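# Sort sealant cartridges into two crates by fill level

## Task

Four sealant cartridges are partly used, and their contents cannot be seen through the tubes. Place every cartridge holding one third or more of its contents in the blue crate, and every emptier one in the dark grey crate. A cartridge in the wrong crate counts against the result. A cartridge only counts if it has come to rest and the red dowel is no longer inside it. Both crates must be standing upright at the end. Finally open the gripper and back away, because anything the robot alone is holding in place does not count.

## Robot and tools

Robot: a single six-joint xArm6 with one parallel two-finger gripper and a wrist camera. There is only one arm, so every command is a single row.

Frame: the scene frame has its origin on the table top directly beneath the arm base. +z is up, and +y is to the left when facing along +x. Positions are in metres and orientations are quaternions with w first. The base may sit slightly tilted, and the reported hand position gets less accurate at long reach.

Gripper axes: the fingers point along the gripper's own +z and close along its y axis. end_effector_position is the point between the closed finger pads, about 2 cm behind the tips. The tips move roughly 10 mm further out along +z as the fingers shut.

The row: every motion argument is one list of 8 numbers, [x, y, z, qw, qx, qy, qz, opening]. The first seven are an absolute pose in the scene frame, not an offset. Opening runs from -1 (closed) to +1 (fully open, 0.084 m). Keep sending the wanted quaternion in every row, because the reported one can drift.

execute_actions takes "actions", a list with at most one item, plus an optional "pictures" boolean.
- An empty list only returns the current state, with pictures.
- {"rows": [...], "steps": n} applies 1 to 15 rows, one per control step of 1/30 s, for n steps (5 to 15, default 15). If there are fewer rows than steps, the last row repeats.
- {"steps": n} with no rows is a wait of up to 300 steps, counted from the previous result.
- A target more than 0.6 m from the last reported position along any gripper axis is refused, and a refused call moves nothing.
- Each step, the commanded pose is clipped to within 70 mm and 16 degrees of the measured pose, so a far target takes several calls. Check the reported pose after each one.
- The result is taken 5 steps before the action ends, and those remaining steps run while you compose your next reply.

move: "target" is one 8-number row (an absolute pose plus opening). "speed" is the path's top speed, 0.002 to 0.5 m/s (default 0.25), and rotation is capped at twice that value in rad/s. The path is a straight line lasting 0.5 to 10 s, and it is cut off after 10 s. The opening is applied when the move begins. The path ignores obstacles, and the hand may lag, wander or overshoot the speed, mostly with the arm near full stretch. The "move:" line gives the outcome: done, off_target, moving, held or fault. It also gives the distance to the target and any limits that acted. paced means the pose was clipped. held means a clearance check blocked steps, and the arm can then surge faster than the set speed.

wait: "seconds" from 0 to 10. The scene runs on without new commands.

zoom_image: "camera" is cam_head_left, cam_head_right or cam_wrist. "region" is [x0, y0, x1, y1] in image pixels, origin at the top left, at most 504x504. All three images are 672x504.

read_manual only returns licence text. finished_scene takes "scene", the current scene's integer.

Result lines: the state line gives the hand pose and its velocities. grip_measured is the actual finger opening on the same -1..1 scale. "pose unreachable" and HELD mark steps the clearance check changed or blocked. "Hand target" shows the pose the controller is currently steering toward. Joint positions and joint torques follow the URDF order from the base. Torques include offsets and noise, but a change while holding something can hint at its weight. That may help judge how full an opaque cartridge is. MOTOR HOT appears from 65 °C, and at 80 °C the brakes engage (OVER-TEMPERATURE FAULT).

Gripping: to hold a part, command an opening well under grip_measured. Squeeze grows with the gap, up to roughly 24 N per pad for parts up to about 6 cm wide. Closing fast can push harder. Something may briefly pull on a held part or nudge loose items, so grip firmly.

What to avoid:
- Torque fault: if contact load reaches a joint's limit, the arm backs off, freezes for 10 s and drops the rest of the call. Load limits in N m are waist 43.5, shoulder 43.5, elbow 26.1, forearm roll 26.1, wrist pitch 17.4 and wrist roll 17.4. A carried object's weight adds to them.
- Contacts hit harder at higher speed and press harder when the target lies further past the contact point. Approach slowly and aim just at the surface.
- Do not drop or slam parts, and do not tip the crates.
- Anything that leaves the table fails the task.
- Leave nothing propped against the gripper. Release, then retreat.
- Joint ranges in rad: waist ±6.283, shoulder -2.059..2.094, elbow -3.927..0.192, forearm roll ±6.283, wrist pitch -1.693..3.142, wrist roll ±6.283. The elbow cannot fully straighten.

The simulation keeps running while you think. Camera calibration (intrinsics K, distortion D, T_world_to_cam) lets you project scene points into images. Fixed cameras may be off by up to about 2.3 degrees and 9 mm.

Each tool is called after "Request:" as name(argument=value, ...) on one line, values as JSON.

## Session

Request:
execute_actions(actions=[])

Scene clock: 0.00 s of 6600.00 s.
end_effector_position=(+0.1112, +0.4006, +0.2603) grip_measured=+1.00 end_effector_quat_wxyz=(+0.126, +0.805, -0.492, -0.307) end_effector_velocity=(-0.000, -0.000, +0.000) end_effector_angular_velocity=(-0.001, +0.002, -0.001)
Joint positions: [ 1.203  0.094 -0.914  0.651  1.183  1.729  0.084]
Joint velocities: [-0.001  0.    -0.001  0.     0.002  0.001  0.   ]
Joint torques (N m, as the arm reports them, + toward a larger angle): no reading
Hand target: +0.111, +0.401, +0.260; +0.126, +0.805, -0.492, -0.307
camera_calibration (this result's frames):
cam_wrist: T_world_to_cam=[[-0.711396, -0.488678, 0.505083, 0.17741], [-0.32176, 0.865408, 0.384109, -0.340957], [-0.624809, 0.110738, -0.772885, 0.355989], [0, 0, 0, 1]] pos_world=[0.238927, 0.342342, 0.316496]

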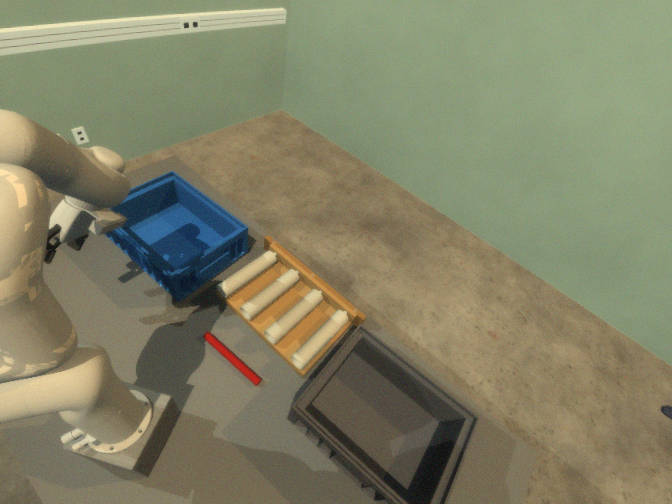

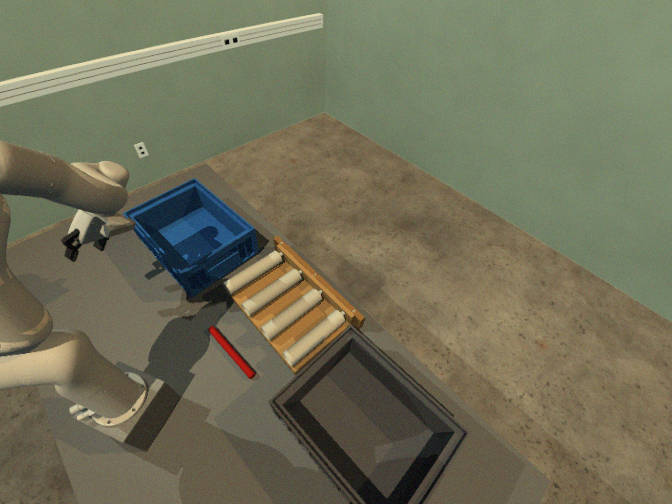

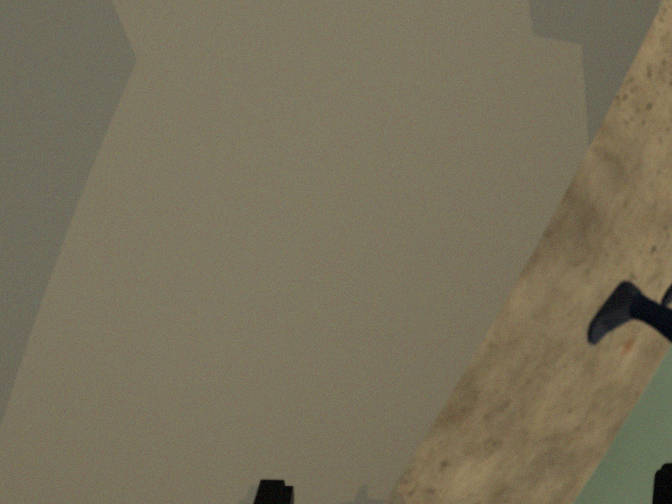

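Request:
zoom_image(camera="cam_head_left", region=[190, 230, 380, 400])

Request:
zoom_image(camera="cam_head_right", region=[190, 230, 380, 400])

Region (190, 230, 380, 400) of cam_head_left's 672x504 image, scaled by 2.653, with more detail than that image has; it fills the top 451 rows of this view, and the rest is white.

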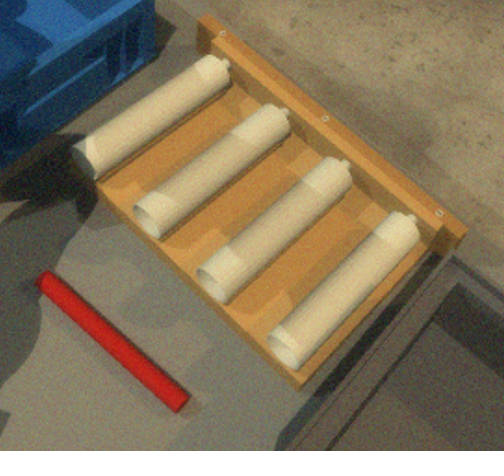

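Region (190, 230, 380, 400) of cam_head_right's 672x504 image, scaled by 2.653, with more detail than that image has; it fills the top 451 rows of this view, and the rest is white.

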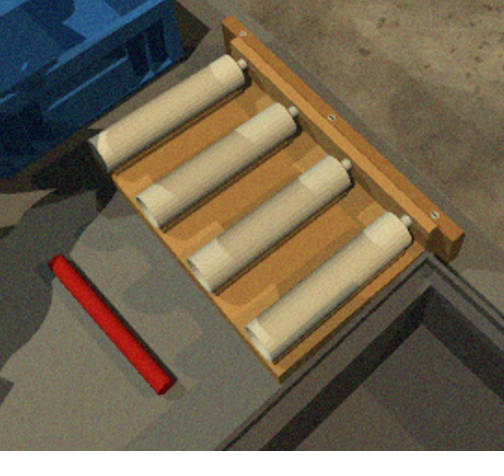

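Request:
move(target=[0.46, 0.035, 0.37, 0, 0, 1, 0, -1], speed=0.5)

Scene clock: 9.03 s of 6600.00 s.
end_effector_position=(+0.4588, +0.0333, +0.3703) grip_measured=-1.00 end_effector_quat_wxyz=(+0.000, -0.000, +1.000, -0.001) end_effector_velocity=(+0.002, -0.002, +0.001) end_effector_angular_velocity=(-0.005, -0.001, -0.008)
Joint positions: [ 0.259 -0.112 -1.079  0.012  1.159  3.196  0.   ]
Joint velocities: [-0.002  0.005 -0.008 -0.005  0.003  0.008  0.   ]
Joint torques (N m, as the arm reports them, + toward a larger angle): [ -1.13 -13.65 -12.74  -1.4   -1.55   0.18]
Hand target: +0.459, +0.033, +0.370; +0.000, -0.000, +1.000, -0.002
Off the commanded pose: 0.002 m, 0 deg.
Kept back: nothing.
After step 90, 3.33 s passed at rest.
move: done
camera_calibration (this result's frames):
cam_wrist: T_world_to_cam=[[-0.0067038, 0.999977, -0.00106045, 0.00415341], [0.999862, 0.00671913, 0.0151794, -0.394669], [0.0151861, -0.000958545, -0.999884, 0.49306], [0, 0, 0, 1]] pos_world=[0.387154, -0.00102886, 0.498998]

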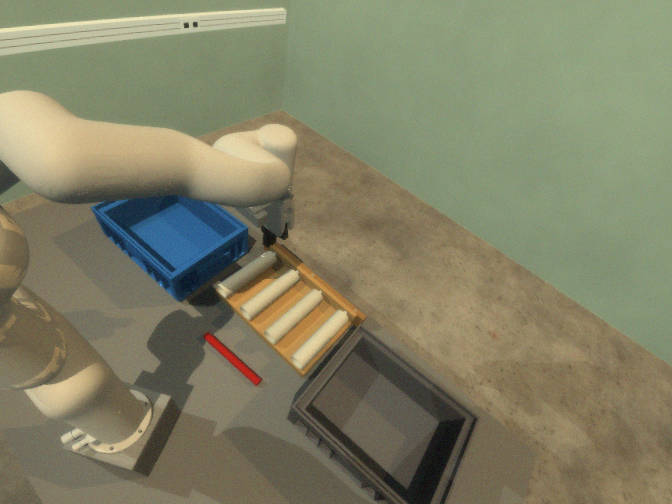

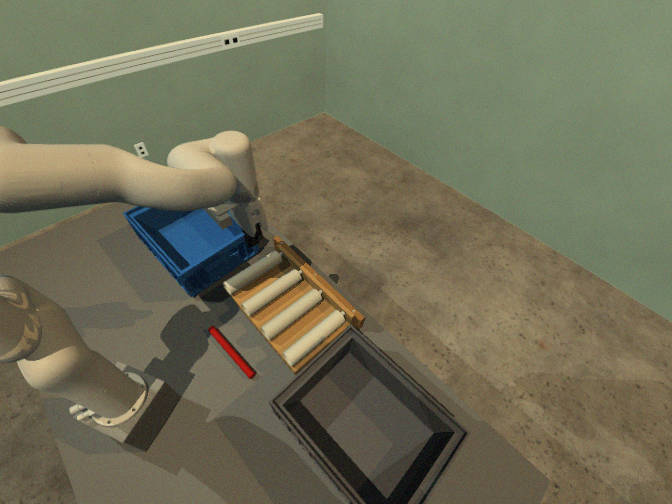

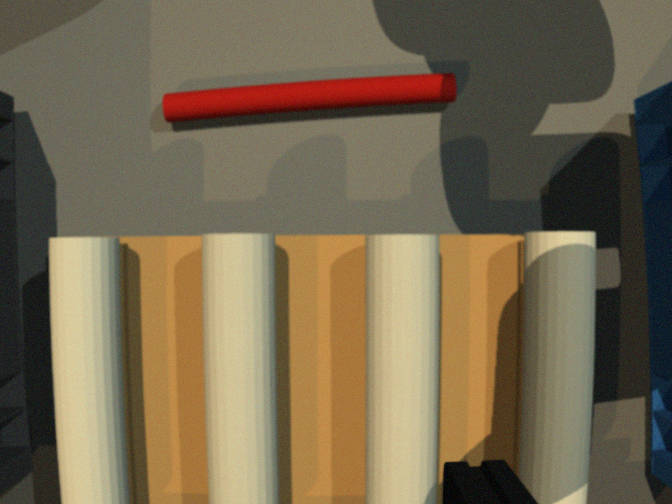

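Request:
move(target=[0.427, 0.0765, 0.19, 0.5736, 0, 0.8192, 0, -1], speed=0.35)

Scene clock: 12.17 s of 6600.00 s.
end_effector_position=(+0.4274, +0.0771, +0.1895) grip_measured=-1.00 end_effector_quat_wxyz=(+0.573, +0.000, +0.819, -0.000) end_effector_velocity=(-0.000, -0.000, -0.001) end_effector_angular_velocity=(-0.002, -0.006, -0.003)
Joint positions: [ 0.572  0.818 -0.398  0.349 -1.647  3.306  0.   ]
Joint velocities: [ 0.003  0.012 -0.007  0.008 -0.009  0.003  0.   ]
Joint torques (N m, as the arm reports them, + toward a larger angle): [ -0.72 -13.3   -0.06  -0.51  -2.13   0.31]
Hand target: +0.427, +0.077, +0.189; +0.573, +0.000, +0.819, -0.000
Off the commanded pose: 0.001 m, 0 deg.
Kept back: nothing.
move: done; limits=paced
camera_calibration (this result's frames):
cam_wrist: T_world_to_cam=[[-0.00293291, 0.999985, -0.00462197, -0.0410106], [0.328455, 0.00532888, 0.944504, -0.249832], [0.944515, 0.00125203, -0.328466, -0.211829], [0, 0, 0, 1]] pos_world=[0.282014, 0.0426065, 0.166199]

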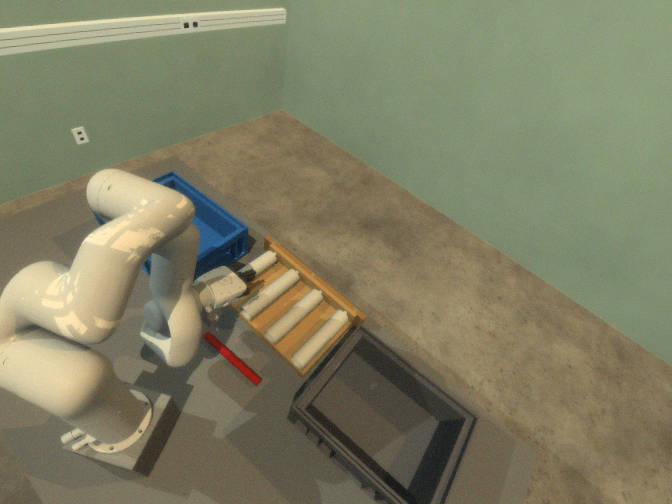

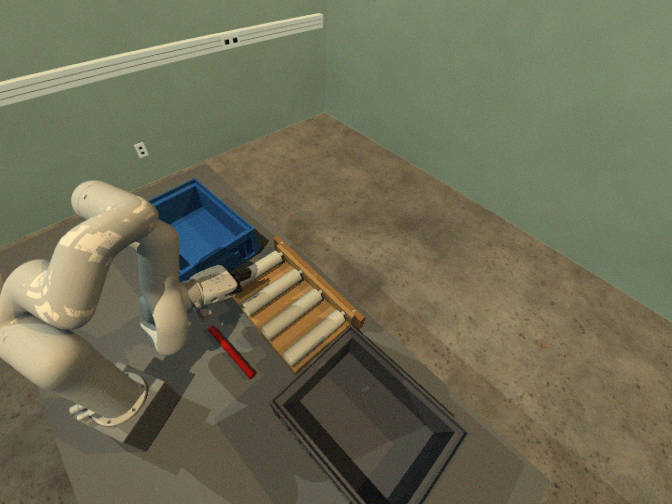

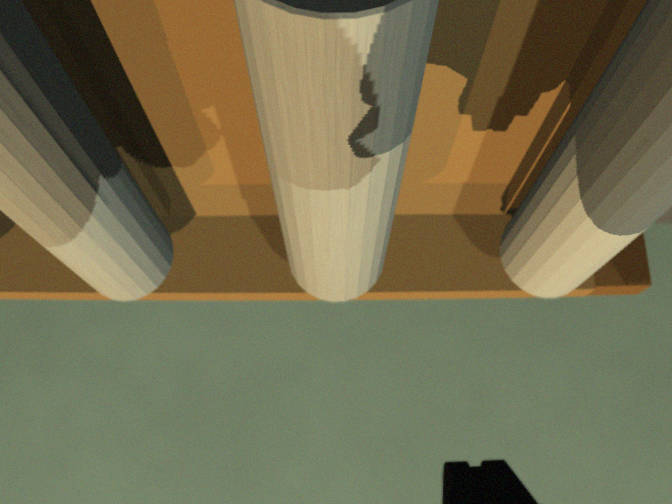

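Request:
move(target=[0.418, 0.053, 0.12, 0.5, 0, 0.866, 0, 1], speed=0.2)

Scene clock: 14.53 s of 6600.00 s.
end_effector_position=(+0.4181, +0.0531, +0.1202) grip_measured=+1.00 end_effector_quat_wxyz=(+0.500, -0.000, +0.866, +0.000) end_effector_velocity=(+0.000, -0.000, -0.002) end_effector_angular_velocity=(-0.001, +0.003, +0.002)
Joint positions: [ 0.455  0.942 -0.445  0.216 -1.563  3.276  0.084]
Joint velocities: [-0.003  0.003 -0.003 -0.005  0.002 -0.003 -0.   ]
Joint torques (N m, as the arm reports them, + toward a larger angle): [ -0.77 -12.92   0.74  -0.47  -2.37   0.29]
Hand target: +0.418, +0.053, +0.120; +0.500, -0.000, +0.866, +0.000
Off the commanded pose: 0.000 m, 0 deg.
Kept back: nothing.
move: done
camera_calibration (this result's frames):
cam_wrist: T_world_to_cam=[[-0.00501678, 0.999979, -0.0041998, -0.0165124], [0.486494, 0.00610997, 0.873663, -0.238821], [0.87367, 0.00233979, -0.486514, -0.177198], [0, 0, 0, 1]] pos_world=[0.270915, 0.0183858, 0.122371]

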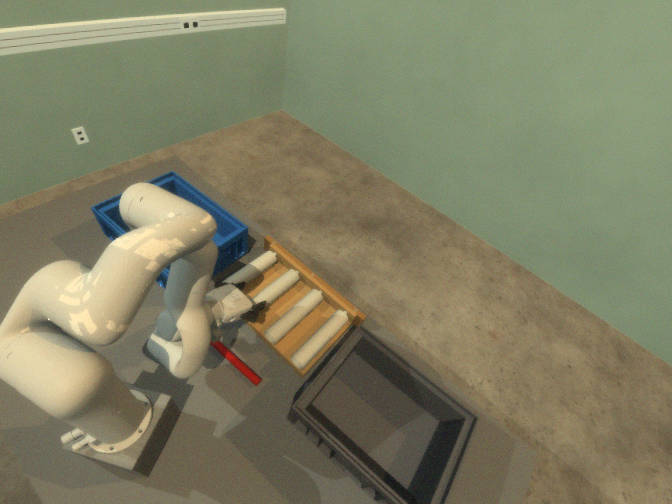

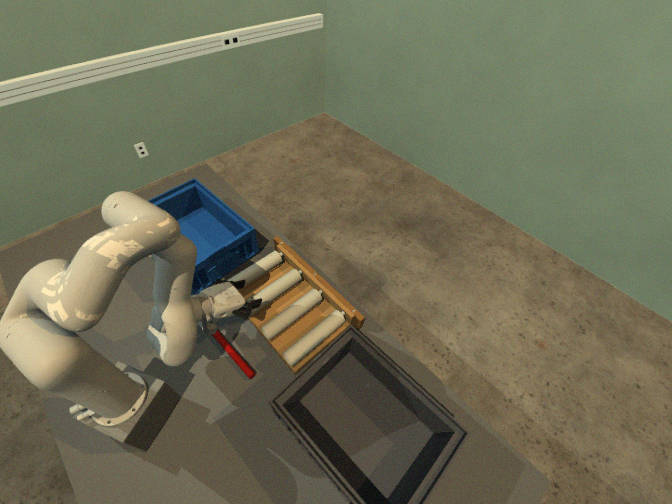

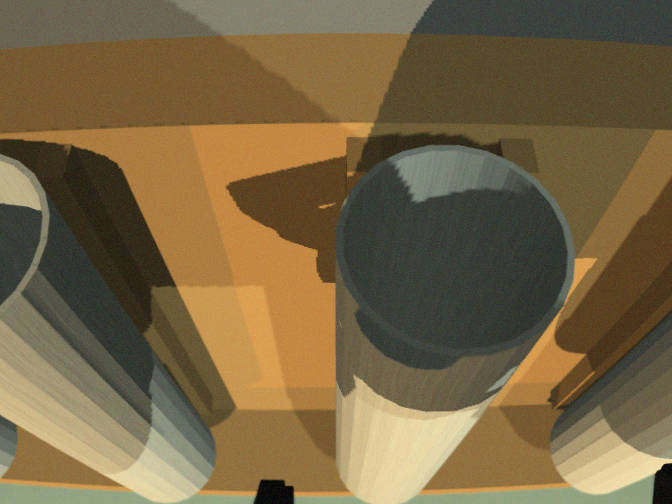

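Request:
move(target=[0.418, 0.053, 0.086, 0.5, 0, 0.866, 0, 1], speed=0.1)

Scene clock: 15.60 s of 6600.00 s.
end_effector_position=(+0.4180, +0.0530, +0.0862) grip_measured=+1.00 end_effector_quat_wxyz=(+0.500, +0.000, +0.866, +0.000) end_effector_velocity=(+0.001, +0.000, -0.002) end_effector_angular_velocity=(+0.001, -0.001, +0.000)
Joint positions: [ 0.453  1.083 -0.545  0.215 -1.603  3.284  0.084]
Joint velocities: [ 0.     0.007 -0.007 -0.    -0.001  0.001 -0.   ]
Joint torques (N m, as the arm reports them, + toward a larger angle): [ -0.67 -13.27   1.32  -0.39  -2.38   0.35]
Hand target: +0.418, +0.053, +0.086; +0.500, +0.000, +0.866, +0.000
Off the commanded pose: 0.000 m, 0 deg.
Kept back: nothing.
move: done
camera_calibration (this result's frames):
cam_wrist: T_world_to_cam=[[-0.00455899, 0.999981, -0.00406492, -0.0167641], [0.487022, 0.00577062, 0.87337, -0.20928], [0.873378, 0.00200198, -0.48704, -0.193491], [0, 0, 0, 1]] pos_world=[0.270838, 0.0183589, 0.0884732]

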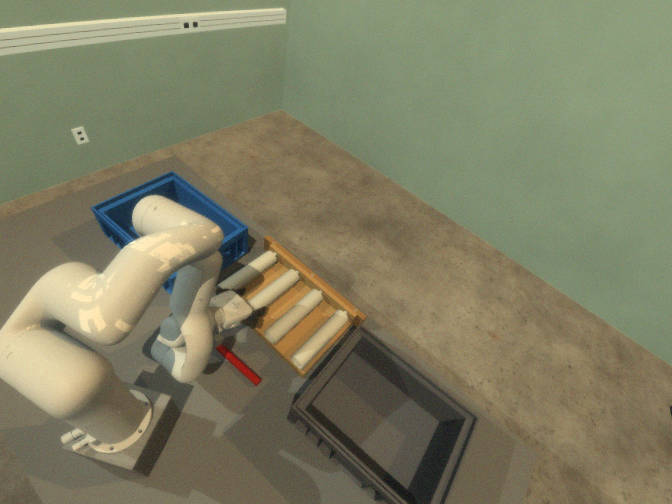

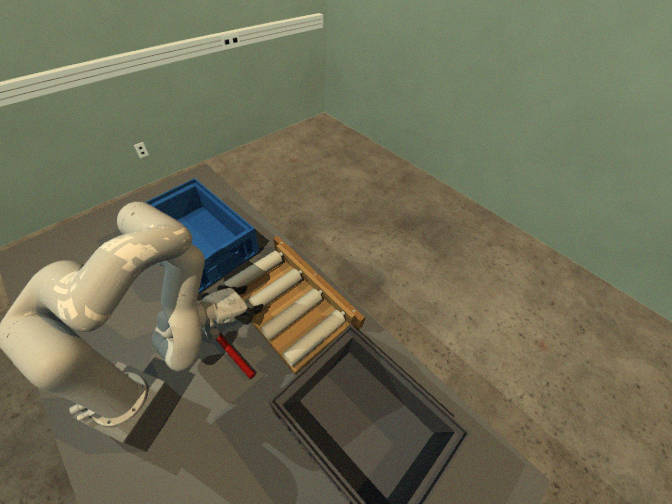

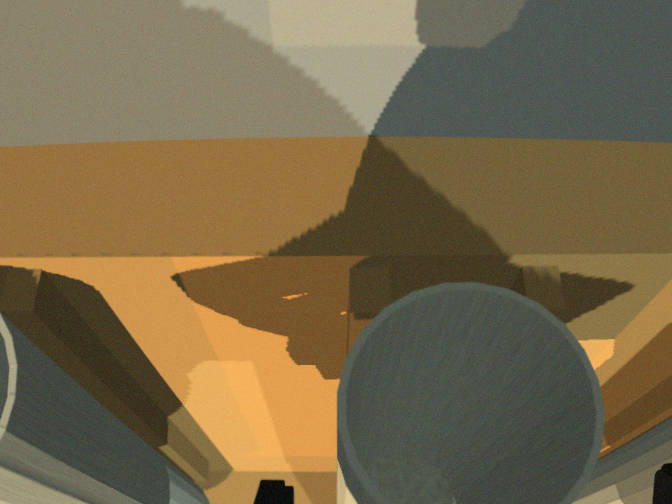

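Request:
zoom_image(camera="cam_wrist", region=[330, 270, 620, 504])

Region (330, 270, 620, 504) of cam_wrist's 672x504 image, scaled by 1.738, with more detail than that image has; it fills the top 407 rows of this view, and the rest is white.

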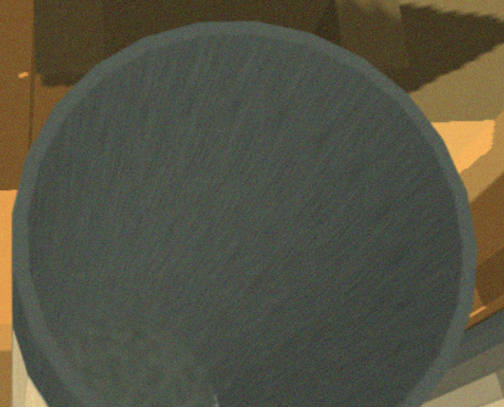

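Request:
move(target=[0.428, 0.053, 0.073, 0.5225, 0, 0.8526, 0, 1], speed=0.08)

Scene clock: 18.13 s of 6600.00 s.
end_effector_position=(+0.4279, +0.0530, +0.0731) grip_measured=+1.00 end_effector_quat_wxyz=(+0.522, +0.000, +0.853, -0.000) end_effector_velocity=(+0.001, +0.001, +0.000) end_effector_angular_velocity=(+0.000, -0.009, +0.002)
Joint positions: [ 0.445  1.175 -0.64   0.216 -1.652  3.28   0.084]
Joint velocities: [ 0.     0.006 -0.008 -0.001 -0.007 -0.001  0.   ]
Joint torques (N m, as the arm reports them, + toward a larger angle): [ -0.79 -13.5    1.24  -0.49  -2.2    0.25]
Hand target: +0.428, +0.053, +0.073; +0.523, +0.000, +0.853, -0.000
Off the commanded pose: 0.000 m, 0 deg.
Kept back: nothing.
move: done
camera_calibration (this result's frames):
cam_wrist: T_world_to_cam=[[-0.0042629, 0.999981, -0.00441986, -0.0168227], [0.441128, 0.00584709, 0.897425, -0.184775], [0.897434, 0.0018759, -0.441145, -0.222137], [0, 0, 0, 1]] pos_world=[0.280791, 0.0183195, 0.0677524]

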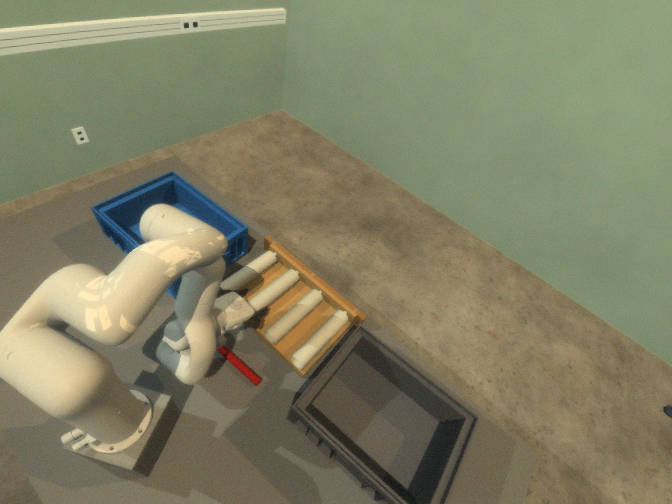

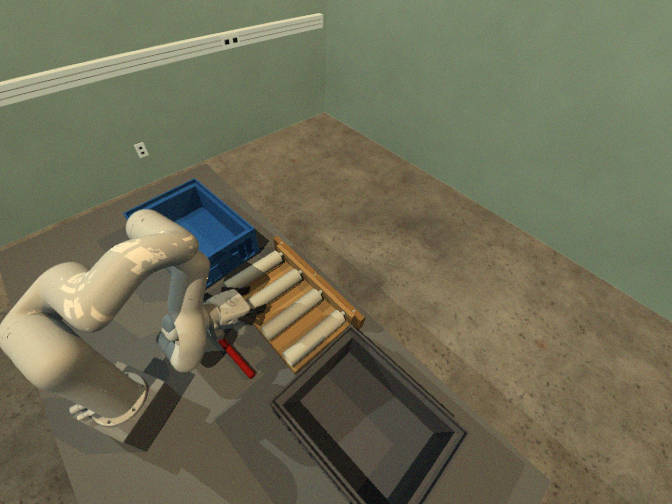

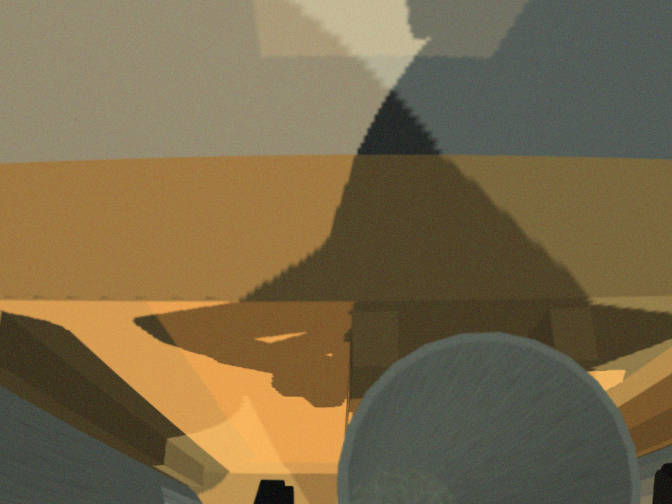

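Request:
move(target=[0.43, 0.053, 0.16, 0.5225, 0, 0.8526, 0, 1], speed=0.3)

Request:
move(target=[0.46, 0.03, 0.27, 0, 0, 1, 0, 0], speed=0.4)

Scene clock: 22.53 s of 6600.00 s.
end_effector_position=(+0.4299, +0.0530, +0.1596) grip_measured=+1.00 end_effector_quat_wxyz=(+0.522, -0.000, +0.853, -0.000) end_effector_velocity=(-0.000, -0.000, +0.002) end_effector_angular_velocity=(-0.003, +0.008, -0.001)
Joint positions: [ 0.449  0.813 -0.393  0.218 -1.539  3.257  0.084]
Joint velocities: [ 0.001 -0.017  0.009  0.002  0.016 -0.004  0.   ]
Joint torques (N m, as the arm reports them, + toward a larger angle): [ -0.85 -12.92  -0.39  -0.47  -2.29   0.22]
Hand target: +0.430, +0.053, +0.160; +0.523, -0.000, +0.853, -0.000
Off the commanded pose: 0.000 m, 0 deg.
Kept back: nothing.
After step 90, 0.53 s passed at rest.
move: done
camera_calibration (this result's frames):
cam_wrist: T_world_to_cam=[[-0.00444239, 0.99998, -0.00451314, -0.0163814], [0.441065, 0.00600984, 0.897455, -0.263204], [0.897464, 0.00199626, -0.441083, -0.185859], [0, 0, 0, 1]] pos_world=[0.282819, 0.0183339, 0.154161]

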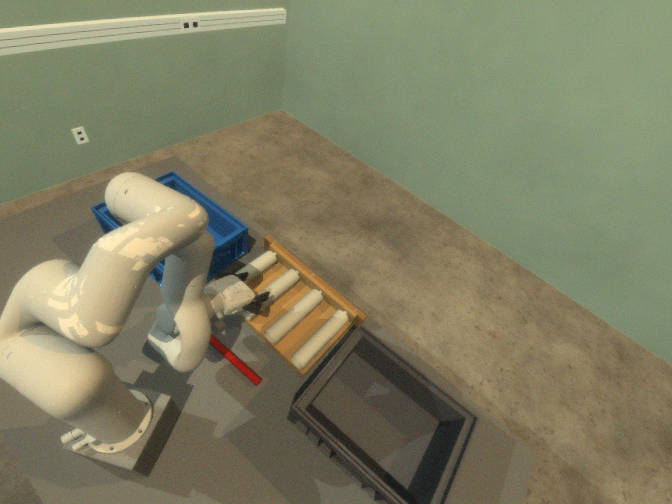

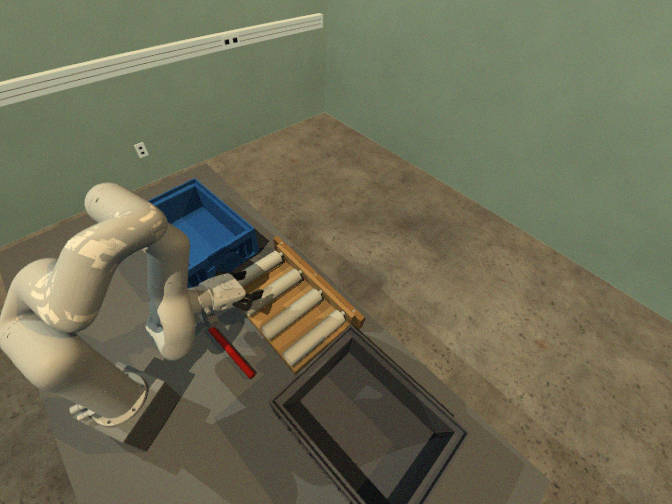

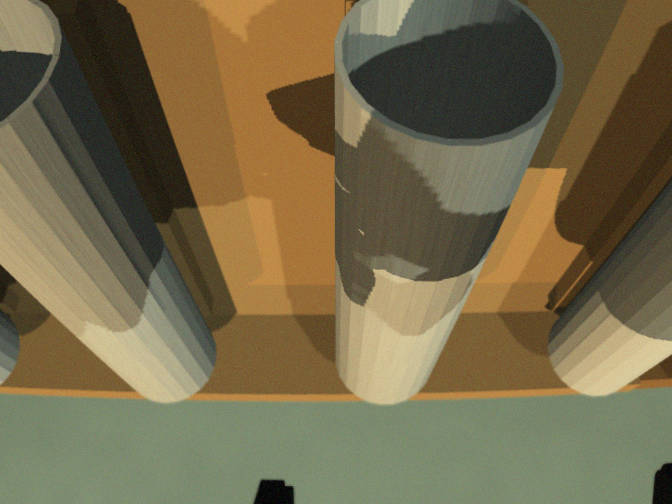

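Scene clock: 24.53 s of 6600.00 s.
end_effector_position=(+0.4596, +0.0295, +0.2706) grip_measured=-0.01 end_effector_quat_wxyz=(+0.000, -0.000, +1.000, +0.000) end_effector_velocity=(+0.002, +0.001, +0.002) end_effector_angular_velocity=(-0.001, +0.004, -0.002)
Joint positions: [ 0.253  0.004 -0.909  0.019  0.873  3.182  0.044]
Joint velocities: [ 0.001  0.007 -0.016 -0.001  0.014  0.004 -0.   ]
Joint torques (N m, as the arm reports them, + toward a larger angle): [ -0.98 -14.4  -11.94  -1.19  -1.58   0.37]
Hand target: +0.460, +0.029, +0.271; +0.000, -0.000, +1.000, +0.000
Off the commanded pose: 0.001 m, 0 deg.
Kept back: nothing.
move: done
camera_calibration (this result's frames):
cam_wrist: T_world_to_cam=[[-0.00678835, 0.999974, 0.00241514, 0.00698709], [0.99986, 0.00675056, 0.0153231, -0.393983], [0.0153064, 0.00251882, -0.99988, 0.393136], [0, 0, 0, 1]] pos_world=[0.387958, -0.00531755, 0.399109]

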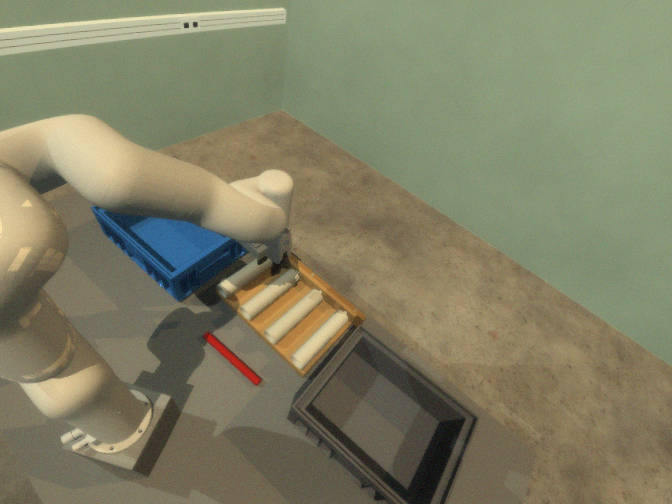

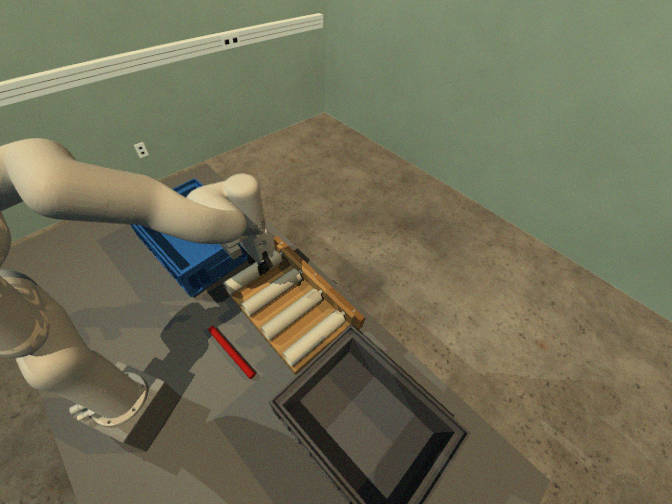

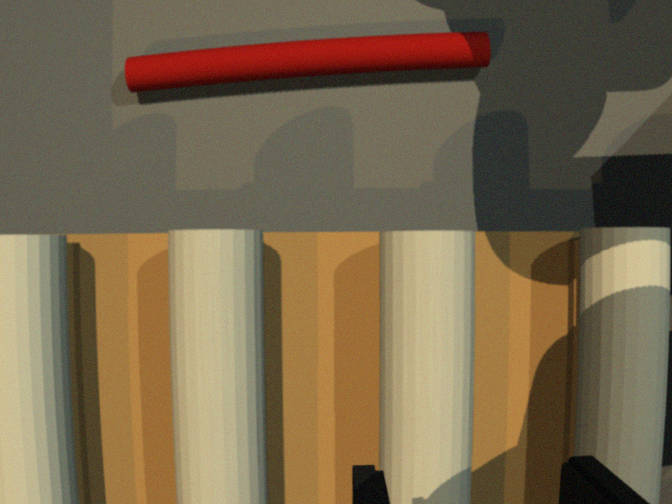

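Request:
move(target=[0.46, 0.08, 0.27, 0.3536, -0.1464, 0.8536, 0.3536, 0], speed=0.4)

Scene clock: 26.77 s of 6600.00 s.
end_effector_position=(+0.4603, +0.0801, +0.2703) grip_measured=-0.01 end_effector_quat_wxyz=(+0.354, -0.147, +0.853, +0.353) end_effector_velocity=(-0.001, +0.000, -0.001) end_effector_angular_velocity=(+0.006, -0.003, +0.002)
Joint positions: [ 0.034 -0.042 -0.584  1.621  0.912  1.322  0.044]
Joint velocities: [-0.004  0.004  0.002  0.005  0.01  -0.01   0.   ]
Joint torques (N m, as the arm reports them, + toward a larger angle): [ -0.84 -11.73 -10.3   -0.48   0.27   0.4 ]
Hand target: +0.460, +0.080, +0.270; +0.354, -0.147, +0.853, +0.353
Off the commanded pose: 0.000 m, 0 deg.
Kept back: nothing.
move: done
camera_calibration (this result's frames):
cam_wrist: T_world_to_cam=[[-0.505868, 0.706603, 0.494782, 0.0765071], [0.695258, -0.00553296, 0.718739, -0.44398], [0.510601, 0.707588, -0.488473, -0.0299644], [0, 0, 0, 1]] pos_world=[0.362683, -0.0353142, 0.266614]

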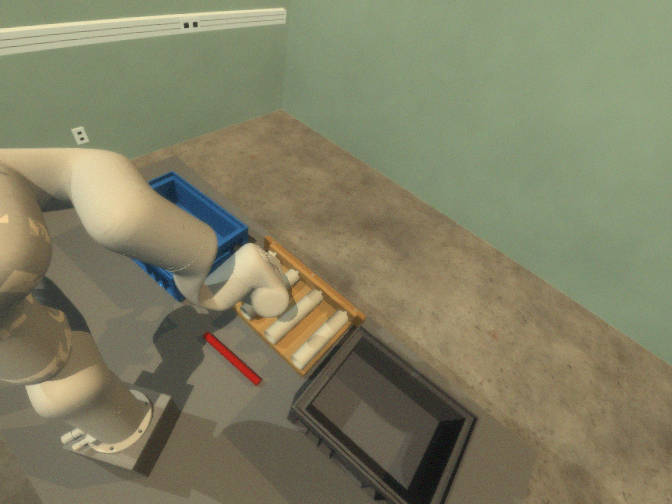

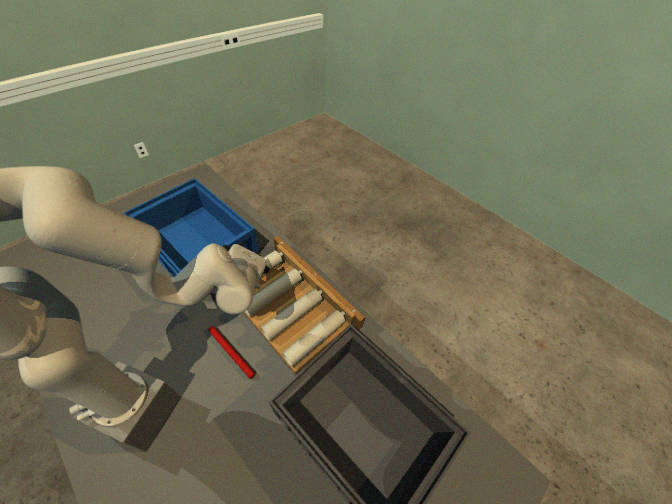

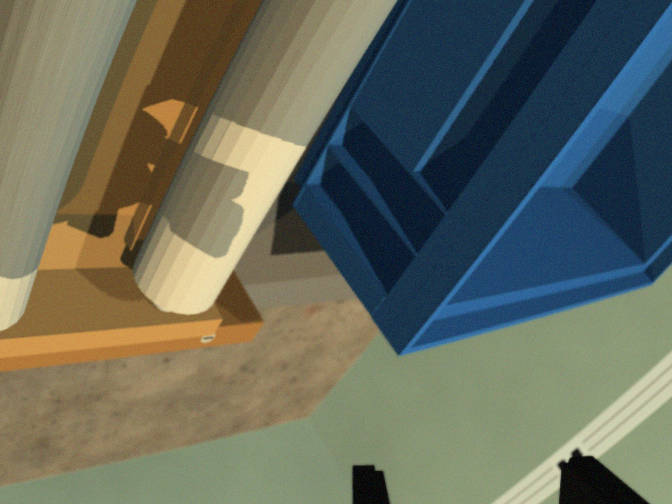

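Request:
execute_actions(actions=[])

Scene clock: 27.60 s of 6600.00 s.
end_effector_position=(+0.4602, +0.0800, +0.2701) grip_measured=-0.01 end_effector_quat_wxyz=(+0.354, -0.147, +0.853, +0.353) end_effector_velocity=(+0.000, +0.001, +0.000) end_effector_angular_velocity=(+0.002, -0.000, +0.001)
Joint positions: [ 0.033 -0.042 -0.584  1.621  0.913  1.321  0.044]
Joint velocities: [ 0.001  0.    -0.001  0.001  0.002  0.001 -0.   ]
Joint torques (N m, as the arm reports them, + toward a larger angle): [ -0.79 -11.91  -9.97  -0.67   0.22   0.18]
Hand target: +0.460, +0.080, +0.270; +0.354, -0.147, +0.853, +0.353
Off the commanded pose: 0.000 m, 0 deg.
Kept back: nothing.
Steps of this call (steps 1 to 25: nothing new was sent). Readings (end_effector_position):
1: (+0.4603, +0.0801, +0.2703)
2: (+0.4603, +0.0801, +0.2703)
4: (+0.4603, +0.0801, +0.2702)
8: (+0.4602, +0.0800, +0.2701)
25: the state above
camera_calibration (this result's frames):
cam_wrist: T_world_to_cam=[[-0.505676, 0.706389, 0.495284, 0.0764176], [0.695356, -0.00609574, 0.718639, -0.443662], [0.510658, 0.707797, -0.48811, -0.0301103], [0, 0, 0, 1]] pos_world=[0.362522, -0.035373, 0.266287]

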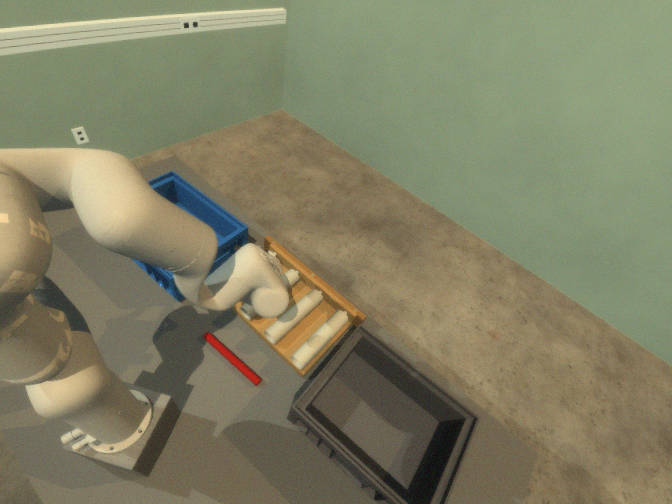

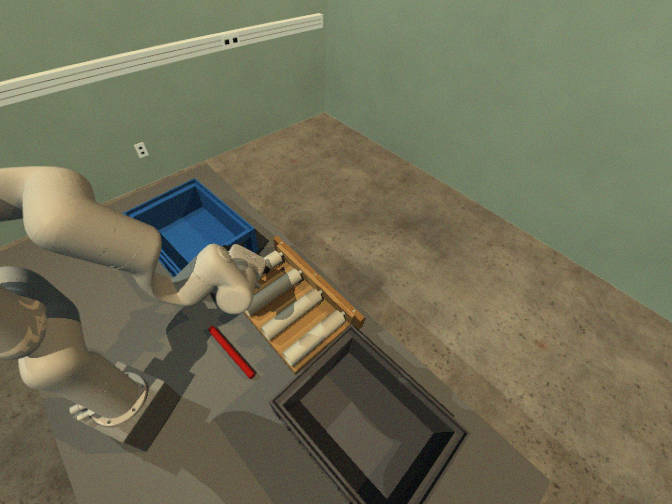

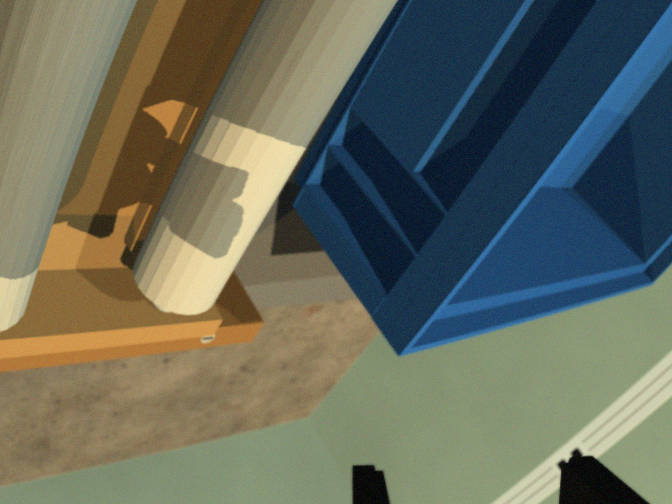

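Request:
move(target=[0.43,0.13,0.2,0.7071,0,0.7071,0,-1], speed=0.3)

Scene clock: 30.27 s of 6600.00 s.
end_effector_position=(+0.4302, +0.1309, +0.1999) grip_measured=-1.00 end_effector_quat_wxyz=(+0.707, +0.001, +0.708, +0.000) end_effector_velocity=(-0.000, -0.000, -0.001) end_effector_angular_velocity=(-0.000, -0.003, -0.007)
Joint positions: [ 0.856  0.458 -0.367  3.803  1.672  0.073  0.   ]
Joint velocities: [ 0.008  0.009 -0.005  0.015  0.006  0.003  0.   ]
Joint torques (N m, as the arm reports them, + toward a larger angle): [ -1.22 -12.55  -3.24  -0.81   1.72   0.19]
Hand target: +0.430, +0.131, +0.200; +0.707, +0.001, +0.708, -0.000
Off the commanded pose: 0.001 m, 0 deg.
Kept back: nothing.
move: done
camera_calibration (this result's frames):
cam_wrist: T_world_to_cam=[[-0.000964821, 0.999989, -0.00461343, -0.0955569], [-0.0132674, 0.00460023, 0.999901, -0.124819], [0.999912, 0.00102593, 0.0132628, -0.303213], [0, 0, 0, 1]] pos_world=[0.301438, 0.0964411, 0.128387]

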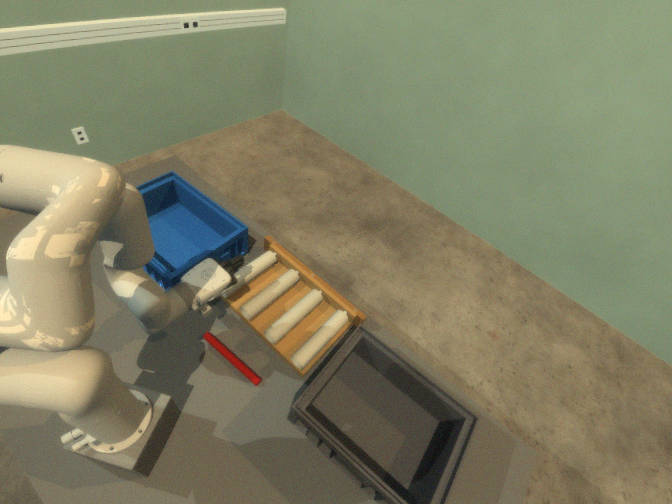

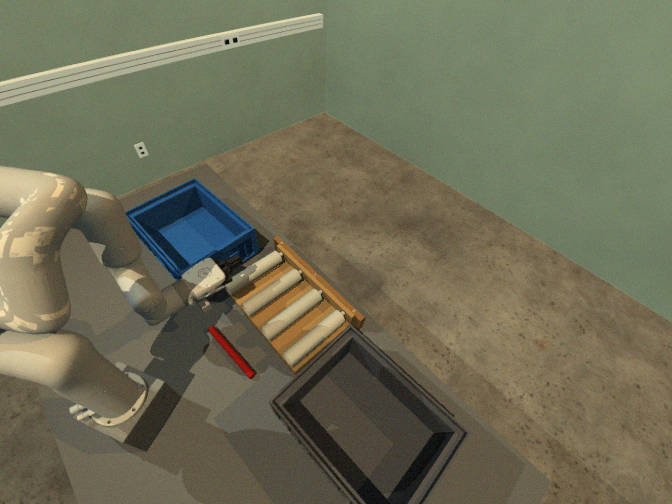

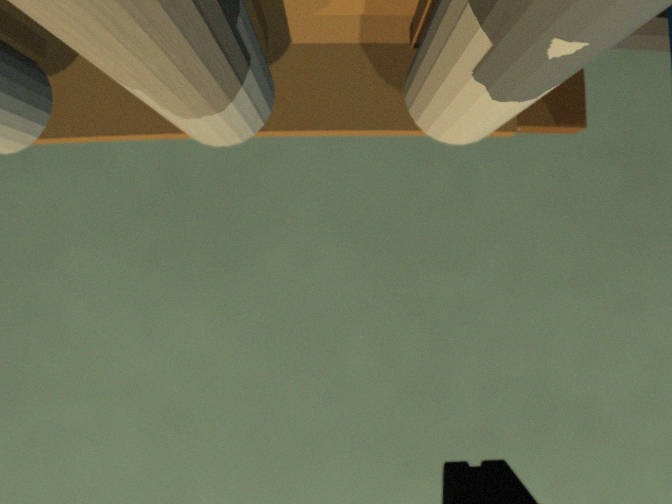

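Request:
move(target=[0.41,0.1915,0.124,0.7071,0,0.7071,0,-1], speed=0.25)

Scene clock: 31.60 s of 6600.00 s.
end_effector_position=(+0.4100, +0.1913, +0.1240) grip_measured=-1.00 end_effector_quat_wxyz=(+0.707, +0.000, +0.707, -0.000) end_effector_velocity=(+0.000, +0.003, -0.001) end_effector_angular_velocity=(+0.001, -0.002, +0.002)
Joint positions: [ 1.113  0.808 -0.623  4.069  1.713  0.164  0.   ]
Joint velocities: [ 0.006  0.007 -0.01   0.004 -0.    -0.002  0.   ]
Joint torques (N m, as the arm reports them, + toward a larger angle): [  0.07 -15.03  -2.42  -1.21   1.58   0.23]
Hand target: +0.410, +0.192, +0.124; +0.707, +0.000, +0.707, +0.000
Off the commanded pose: 0.000 m, 0 deg.
Kept back: nothing.
move: done
camera_calibration (this result's frames):
cam_wrist: T_world_to_cam=[[-0.00139961, 0.999984, -0.0054252, -0.156105], [-0.0140242, 0.00540505, 0.999887, -0.0493071], [0.999901, 0.00147554, 0.0140165, -0.282279], [0, 0, 0, 1]] pos_world=[0.281341, 0.156786, 0.0524112]

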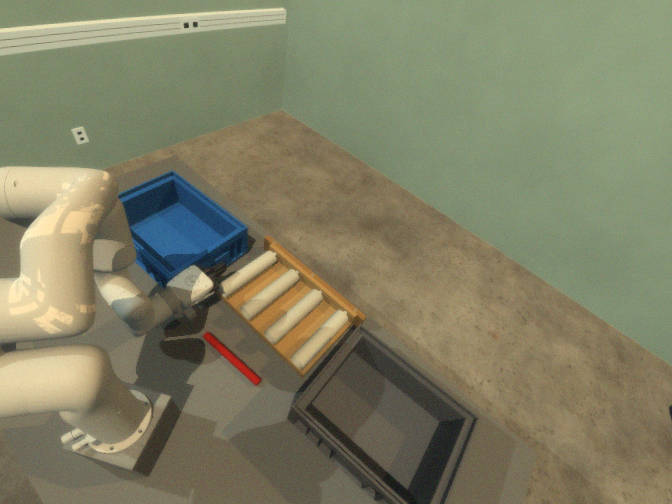

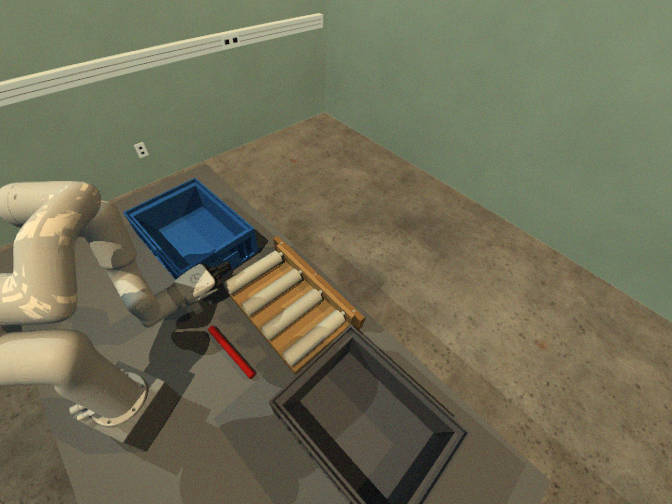

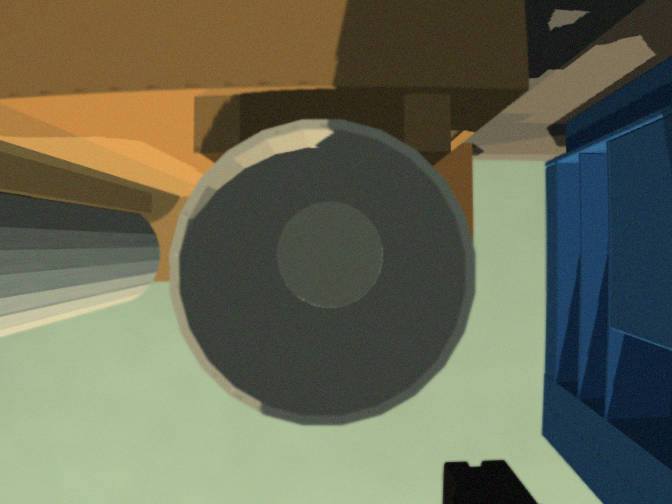

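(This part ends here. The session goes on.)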